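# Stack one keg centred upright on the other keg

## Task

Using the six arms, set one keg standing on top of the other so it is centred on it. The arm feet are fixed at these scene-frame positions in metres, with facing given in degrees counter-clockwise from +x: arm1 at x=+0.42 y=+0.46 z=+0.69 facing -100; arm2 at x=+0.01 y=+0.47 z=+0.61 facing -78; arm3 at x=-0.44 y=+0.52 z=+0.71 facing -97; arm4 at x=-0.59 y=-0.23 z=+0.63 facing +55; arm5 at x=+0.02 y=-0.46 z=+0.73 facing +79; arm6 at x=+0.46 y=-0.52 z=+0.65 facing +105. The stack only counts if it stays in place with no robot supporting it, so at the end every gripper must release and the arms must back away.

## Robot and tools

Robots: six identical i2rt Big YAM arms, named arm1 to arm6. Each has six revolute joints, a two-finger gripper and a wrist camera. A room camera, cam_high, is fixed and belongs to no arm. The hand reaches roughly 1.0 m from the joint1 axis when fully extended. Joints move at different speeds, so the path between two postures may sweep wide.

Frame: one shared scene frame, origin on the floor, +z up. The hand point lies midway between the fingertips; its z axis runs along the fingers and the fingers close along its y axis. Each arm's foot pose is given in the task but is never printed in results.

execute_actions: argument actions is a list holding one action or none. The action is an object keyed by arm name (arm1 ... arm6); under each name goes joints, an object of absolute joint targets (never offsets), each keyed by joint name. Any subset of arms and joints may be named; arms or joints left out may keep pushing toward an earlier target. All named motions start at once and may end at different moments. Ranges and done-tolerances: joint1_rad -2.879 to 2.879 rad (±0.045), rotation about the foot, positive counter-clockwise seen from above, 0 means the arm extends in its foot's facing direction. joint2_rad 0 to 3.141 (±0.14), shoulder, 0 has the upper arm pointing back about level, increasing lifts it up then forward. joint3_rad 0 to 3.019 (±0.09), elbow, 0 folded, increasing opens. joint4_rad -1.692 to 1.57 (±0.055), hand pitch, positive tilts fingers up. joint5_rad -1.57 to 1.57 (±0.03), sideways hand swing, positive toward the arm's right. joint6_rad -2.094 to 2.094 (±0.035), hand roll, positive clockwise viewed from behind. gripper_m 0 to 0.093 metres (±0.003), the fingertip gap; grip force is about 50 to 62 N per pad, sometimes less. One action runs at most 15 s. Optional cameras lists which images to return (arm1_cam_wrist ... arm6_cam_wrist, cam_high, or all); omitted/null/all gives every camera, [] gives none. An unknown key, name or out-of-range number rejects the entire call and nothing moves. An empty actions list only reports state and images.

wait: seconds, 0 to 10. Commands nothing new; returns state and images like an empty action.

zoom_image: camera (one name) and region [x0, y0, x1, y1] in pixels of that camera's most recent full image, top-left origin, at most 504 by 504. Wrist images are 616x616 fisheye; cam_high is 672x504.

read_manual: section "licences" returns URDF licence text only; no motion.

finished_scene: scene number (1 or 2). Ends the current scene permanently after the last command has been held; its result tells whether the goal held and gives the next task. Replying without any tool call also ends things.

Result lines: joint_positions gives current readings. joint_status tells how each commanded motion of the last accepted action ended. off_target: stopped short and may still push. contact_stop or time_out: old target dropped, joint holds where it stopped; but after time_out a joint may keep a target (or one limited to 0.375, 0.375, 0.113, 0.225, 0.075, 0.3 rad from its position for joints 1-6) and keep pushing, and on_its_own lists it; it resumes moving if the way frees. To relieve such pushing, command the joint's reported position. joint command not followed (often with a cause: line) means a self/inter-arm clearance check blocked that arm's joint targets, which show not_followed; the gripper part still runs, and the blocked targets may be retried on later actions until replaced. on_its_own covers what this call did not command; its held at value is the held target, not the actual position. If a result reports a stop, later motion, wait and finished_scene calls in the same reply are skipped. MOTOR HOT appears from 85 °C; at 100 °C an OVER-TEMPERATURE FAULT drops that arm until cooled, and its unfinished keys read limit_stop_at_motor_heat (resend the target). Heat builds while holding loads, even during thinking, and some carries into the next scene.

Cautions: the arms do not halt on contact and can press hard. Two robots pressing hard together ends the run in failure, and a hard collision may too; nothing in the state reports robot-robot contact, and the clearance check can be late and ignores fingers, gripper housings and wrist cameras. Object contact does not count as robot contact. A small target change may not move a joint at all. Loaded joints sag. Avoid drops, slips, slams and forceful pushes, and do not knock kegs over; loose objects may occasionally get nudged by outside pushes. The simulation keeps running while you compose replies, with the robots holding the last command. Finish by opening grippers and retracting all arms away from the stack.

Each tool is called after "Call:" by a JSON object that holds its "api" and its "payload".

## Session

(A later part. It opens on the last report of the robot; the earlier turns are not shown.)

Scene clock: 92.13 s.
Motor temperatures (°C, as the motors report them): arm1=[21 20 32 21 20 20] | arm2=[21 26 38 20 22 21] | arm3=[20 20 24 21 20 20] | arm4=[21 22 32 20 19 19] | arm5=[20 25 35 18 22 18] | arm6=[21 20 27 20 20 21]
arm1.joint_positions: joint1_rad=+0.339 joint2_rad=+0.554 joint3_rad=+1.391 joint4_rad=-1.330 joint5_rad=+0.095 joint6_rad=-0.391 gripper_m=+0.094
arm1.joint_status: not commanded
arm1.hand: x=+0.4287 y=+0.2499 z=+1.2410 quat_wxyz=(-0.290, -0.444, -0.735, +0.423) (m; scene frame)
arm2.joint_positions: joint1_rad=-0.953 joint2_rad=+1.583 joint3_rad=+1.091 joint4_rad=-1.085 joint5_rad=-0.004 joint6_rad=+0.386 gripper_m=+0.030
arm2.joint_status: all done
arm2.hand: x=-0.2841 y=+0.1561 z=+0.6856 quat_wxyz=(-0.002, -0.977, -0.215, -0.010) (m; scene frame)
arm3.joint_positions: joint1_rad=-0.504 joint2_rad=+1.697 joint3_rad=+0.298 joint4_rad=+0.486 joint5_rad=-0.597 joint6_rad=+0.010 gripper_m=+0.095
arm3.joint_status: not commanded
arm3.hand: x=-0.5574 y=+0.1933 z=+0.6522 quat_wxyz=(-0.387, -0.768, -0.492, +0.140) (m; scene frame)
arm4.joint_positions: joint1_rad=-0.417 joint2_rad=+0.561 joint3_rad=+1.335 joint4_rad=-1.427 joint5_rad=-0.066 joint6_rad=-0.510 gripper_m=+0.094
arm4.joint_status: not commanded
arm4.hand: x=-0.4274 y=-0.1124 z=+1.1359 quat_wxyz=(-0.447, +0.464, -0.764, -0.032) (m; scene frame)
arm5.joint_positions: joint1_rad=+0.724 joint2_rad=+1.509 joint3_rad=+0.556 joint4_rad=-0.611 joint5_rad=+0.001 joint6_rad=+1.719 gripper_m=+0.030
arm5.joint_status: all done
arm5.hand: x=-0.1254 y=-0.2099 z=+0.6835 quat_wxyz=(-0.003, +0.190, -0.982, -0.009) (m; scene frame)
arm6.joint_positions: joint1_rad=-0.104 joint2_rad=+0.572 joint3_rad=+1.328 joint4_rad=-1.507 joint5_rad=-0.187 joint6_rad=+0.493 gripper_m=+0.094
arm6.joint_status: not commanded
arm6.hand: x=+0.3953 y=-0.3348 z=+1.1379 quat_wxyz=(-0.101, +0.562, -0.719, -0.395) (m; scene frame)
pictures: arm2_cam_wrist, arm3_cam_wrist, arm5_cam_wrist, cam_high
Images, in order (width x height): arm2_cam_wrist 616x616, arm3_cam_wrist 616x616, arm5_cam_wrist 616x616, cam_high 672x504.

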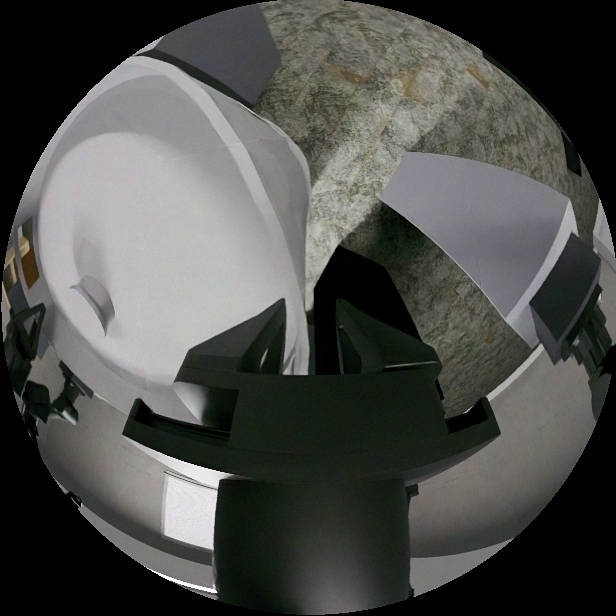

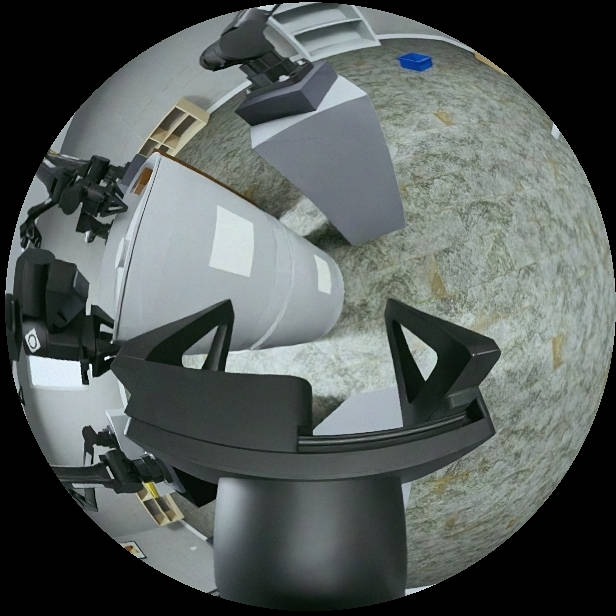

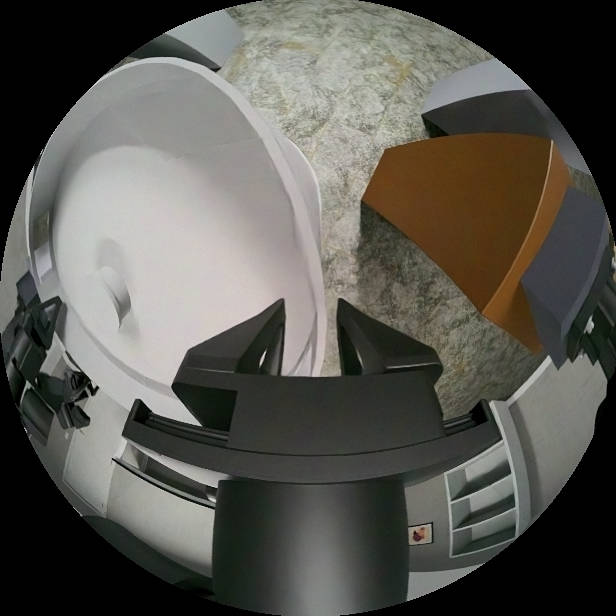

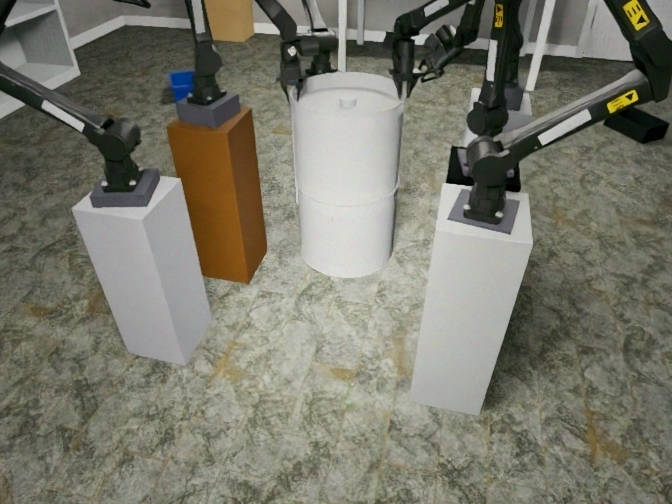

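Call:
{"api": "execute_actions", "payload": {"actions": [{"arm2":{"joints":{"gripper_m":0.093}},"arm5":{"joints":{"gripper_m":0.093}},"arm3":{"joints":{"joint1_rad":-0.9}}}], "cameras": []}}

Call:
{"api": "execute_actions", "payload": {"actions": [{"arm2":{"joints":{"joint2_rad":1.3}},"arm5":{"joints":{"joint2_rad":1.27,"joint3_rad":0.63,"joint4_rad":-0.9}}}], "cameras": []}}

Call:
{"api": "execute_actions", "payload": {"actions": [{"arm2":{"joints":{"joint2_rad":0.7,"joint1_rad":-0.3,"joint4_rad":-1.4}},"arm5":{"joints":{"joint2_rad":0.6,"joint3_rad":0.7,"joint4_rad":-1.2}}}], "cameras": ["cam_high"]}}

Scene clock: 97.97 s.
Motor temperatures (°C, as the motors report them): arm1=[21 20 32 21 20 20] | arm2=[21 26 35 20 22 21] | arm3=[20 20 24 21 20 20] | arm4=[21 22 32 20 19 19] | arm5=[20 24 33 18 22 18] | arm6=[21 20 28 20 20 21]
arm1.joint_positions: joint1_rad=+0.339 joint2_rad=+0.554 joint3_rad=+1.391 joint4_rad=-1.330 joint5_rad=+0.095 joint6_rad=-0.391 gripper_m=+0.094
arm1.joint_status: not commanded
arm1.hand: x=+0.4287 y=+0.2499 z=+1.2410 quat_wxyz=(-0.290, -0.444, -0.735, +0.423) (m; scene frame)
arm2.joint_positions: joint1_rad=-0.953 joint2_rad=+1.583 joint3_rad=+1.091 joint4_rad=-1.085 joint5_rad=-0.004 joint6_rad=+0.386 gripper_m=+0.093
arm2.joint_status: all done
arm2.hand: x=-0.2841 y=+0.1561 z=+0.6856 quat_wxyz=(-0.002, -0.977, -0.215, -0.010) (m; scene frame)
arm3.joint_positions: joint1_rad=-0.899 joint2_rad=+1.697 joint3_rad=+0.298 joint4_rad=+0.487 joint5_rad=-0.599 joint6_rad=+0.009 gripper_m=+0.095
arm3.joint_status: all done
arm3.hand: x=-0.6743 y=+0.2636 z=+0.6524 quat_wxyz=(-0.350, -0.849, -0.333, +0.215) (m; scene frame)
arm4.joint_positions: joint1_rad=-0.417 joint2_rad=+0.561 joint3_rad=+1.335 joint4_rad=-1.427 joint5_rad=-0.066 joint6_rad=-0.510 gripper_m=+0.094
arm4.joint_status: not commanded
arm4.hand: x=-0.4274 y=-0.1124 z=+1.1359 quat_wxyz=(-0.447, +0.464, -0.764, -0.032) (m; scene frame)
arm5.joint_positions: joint1_rad=+0.724 joint2_rad=+1.509 joint3_rad=+0.556 joint4_rad=-0.611 joint5_rad=+0.001 joint6_rad=+1.719 gripper_m=+0.093
arm5.joint_status: all done
arm5.hand: x=-0.1254 y=-0.2099 z=+0.6835 quat_wxyz=(-0.003, +0.190, -0.982, -0.009) (m; scene frame)
arm6.joint_positions: joint1_rad=-0.104 joint2_rad=+0.572 joint3_rad=+1.328 joint4_rad=-1.507 joint5_rad=-0.187 joint6_rad=+0.493 gripper_m=+0.094
arm6.joint_status: not commanded
arm6.hand: x=+0.3953 y=-0.3348 z=+1.1379 quat_wxyz=(-0.101, +0.562, -0.719, -0.395) (m; scene frame)
pictures: none
No camera images: the call's "cameras" was empty. Leave "cameras" out to get every camera's image.

Scene clock: 99.13 s.
Motor temperatures (°C, as the motors report them): arm1=[21 20 32 21 20 20] | arm2=[21 25 34 20 22 21] | arm3=[20 20 24 21 20 20] | arm4=[21 22 32 20 19 19] | arm5=[20 24 33 18 22 18] | arm6=[21 20 28 20 20 21]
arm1.joint_positions: joint1_rad=+0.339 joint2_rad=+0.554 joint3_rad=+1.391 joint4_rad=-1.330 joint5_rad=+0.095 joint6_rad=-0.391 gripper_m=+0.094
arm1.joint_status: not commanded
arm1.hand: x=+0.4287 y=+0.2499 z=+1.2410 quat_wxyz=(-0.290, -0.444, -0.735, +0.423) (m; scene frame)
arm2.joint_positions: joint1_rad=-0.953 joint2_rad=+1.280 joint3_rad=+1.091 joint4_rad=-1.086 joint5_rad=-0.004 joint6_rad=+0.386 gripper_m=+0.093
arm2.joint_status: all done
arm2.hand: x=-0.2828 y=+0.1594 z=+0.8094 quat_wxyz=(-0.087, -0.967, -0.212, +0.115) (m; scene frame)
arm3.joint_positions: joint1_rad=-0.899 joint2_rad=+1.697 joint3_rad=+0.298 joint4_rad=+0.487 joint5_rad=-0.599 joint6_rad=+0.009 gripper_m=+0.095
arm3.joint_status: not commanded
arm3.hand: x=-0.6743 y=+0.2636 z=+0.6524 quat_wxyz=(-0.350, -0.849, -0.333, +0.215) (m; scene frame)
arm4.joint_positions: joint1_rad=-0.417 joint2_rad=+0.561 joint3_rad=+1.335 joint4_rad=-1.427 joint5_rad=-0.066 joint6_rad=-0.510 gripper_m=+0.094
arm4.joint_status: not commanded
arm4.hand: x=-0.4274 y=-0.1124 z=+1.1359 quat_wxyz=(-0.447, +0.464, -0.764, -0.032) (m; scene frame)
arm5.joint_positions: joint1_rad=+0.724 joint2_rad=+1.259 joint3_rad=+0.601 joint4_rad=-0.889 joint5_rad=+0.001 joint6_rad=+1.719 gripper_m=+0.093
arm5.joint_status: all done
arm5.hand: x=-0.1203 y=-0.2202 z=+0.7603 quat_wxyz=(+0.000, +0.190, -0.982, -0.017) (m; scene frame)
arm6.joint_positions: joint1_rad=-0.104 joint2_rad=+0.572 joint3_rad=+1.328 joint4_rad=-1.507 joint5_rad=-0.187 joint6_rad=+0.493 gripper_m=+0.094
arm6.joint_status: not commanded
arm6.hand: x=+0.3953 y=-0.3348 z=+1.1379 quat_wxyz=(-0.101, +0.562, -0.719, -0.395) (m; scene frame)
pictures: none
No camera images: the call's "cameras" was empty. Leave "cameras" out to get every camera's image.

Scene clock: 100.50 s.
Motor temperatures (°C, as the motors report them): arm1=[21 20 32 21 20 20] | arm2=[21 25 34 20 22 21] | arm3=[20 20 24 21 20 20] | arm4=[21 22 32 20 19 19] | arm5=[20 24 33 18 22 18] | arm6=[21 20 28 20 20 21]
arm1.joint_positions: joint1_rad=+0.339 joint2_rad=+0.554 joint3_rad=+1.391 joint4_rad=-1.330 joint5_rad=+0.095 joint6_rad=-0.391 gripper_m=+0.094
arm1.joint_status: not commanded
arm1.hand: x=+0.4287 y=+0.2499 z=+1.2410 quat_wxyz=(-0.290, -0.444, -0.735, +0.423) (m; scene frame)
arm2.joint_positions: joint1_rad=-0.307 joint2_rad=+0.691 joint3_rad=+1.091 joint4_rad=-1.384 joint5_rad=-0.002 joint6_rad=+0.386 gripper_m=+0.093
arm2.joint_status: all done
arm2.hand: x=-0.0224 y=+0.2108 z=+0.9751 quat_wxyz=(-0.235, -0.822, -0.490, +0.169) (m; scene frame)
arm3.joint_positions: joint1_rad=-0.899 joint2_rad=+1.697 joint3_rad=+0.298 joint4_rad=+0.487 joint5_rad=-0.599 joint6_rad=+0.009 gripper_m=+0.095
arm3.joint_status: not commanded
arm3.hand: x=-0.6743 y=+0.2636 z=+0.6524 quat_wxyz=(-0.350, -0.849, -0.333, +0.215) (m; scene frame)
arm4.joint_positions: joint1_rad=-0.417 joint2_rad=+0.561 joint3_rad=+1.335 joint4_rad=-1.427 joint5_rad=-0.066 joint6_rad=-0.510 gripper_m=+0.094
arm4.joint_status: not commanded
arm4.hand: x=-0.4274 y=-0.1124 z=+1.1359 quat_wxyz=(-0.447, +0.464, -0.764, -0.032) (m; scene frame)
arm5.joint_positions: joint1_rad=+0.724 joint2_rad=+0.597 joint3_rad=+0.661 joint4_rad=-1.189 joint5_rad=+0.001 joint6_rad=+1.718 gripper_m=+0.093
arm5.joint_status: all done
arm5.hand: x=-0.0986 y=-0.2604 z=+0.9297 quat_wxyz=(+0.070, +0.186, -0.956, -0.214) (m; scene frame)
arm6.joint_positions: joint1_rad=-0.104 joint2_rad=+0.572 joint3_rad=+1.328 joint4_rad=-1.507 joint5_rad=-0.187 joint6_rad=+0.493 gripper_m=+0.094
arm6.joint_status: not commanded
arm6.hand: x=+0.3953 y=-0.3348 z=+1.1379 quat_wxyz=(-0.101, +0.562, -0.719, -0.395) (m; scene frame)
pictures: cam_high
Images, in order (width x height): cam_high 672x504.

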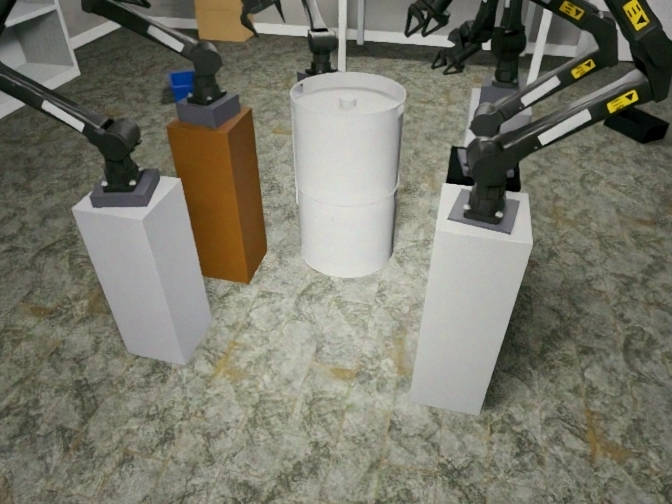

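Call:
{"api": "finished_scene", "payload": {"scene": 2}}

The scene is finished: the task was done.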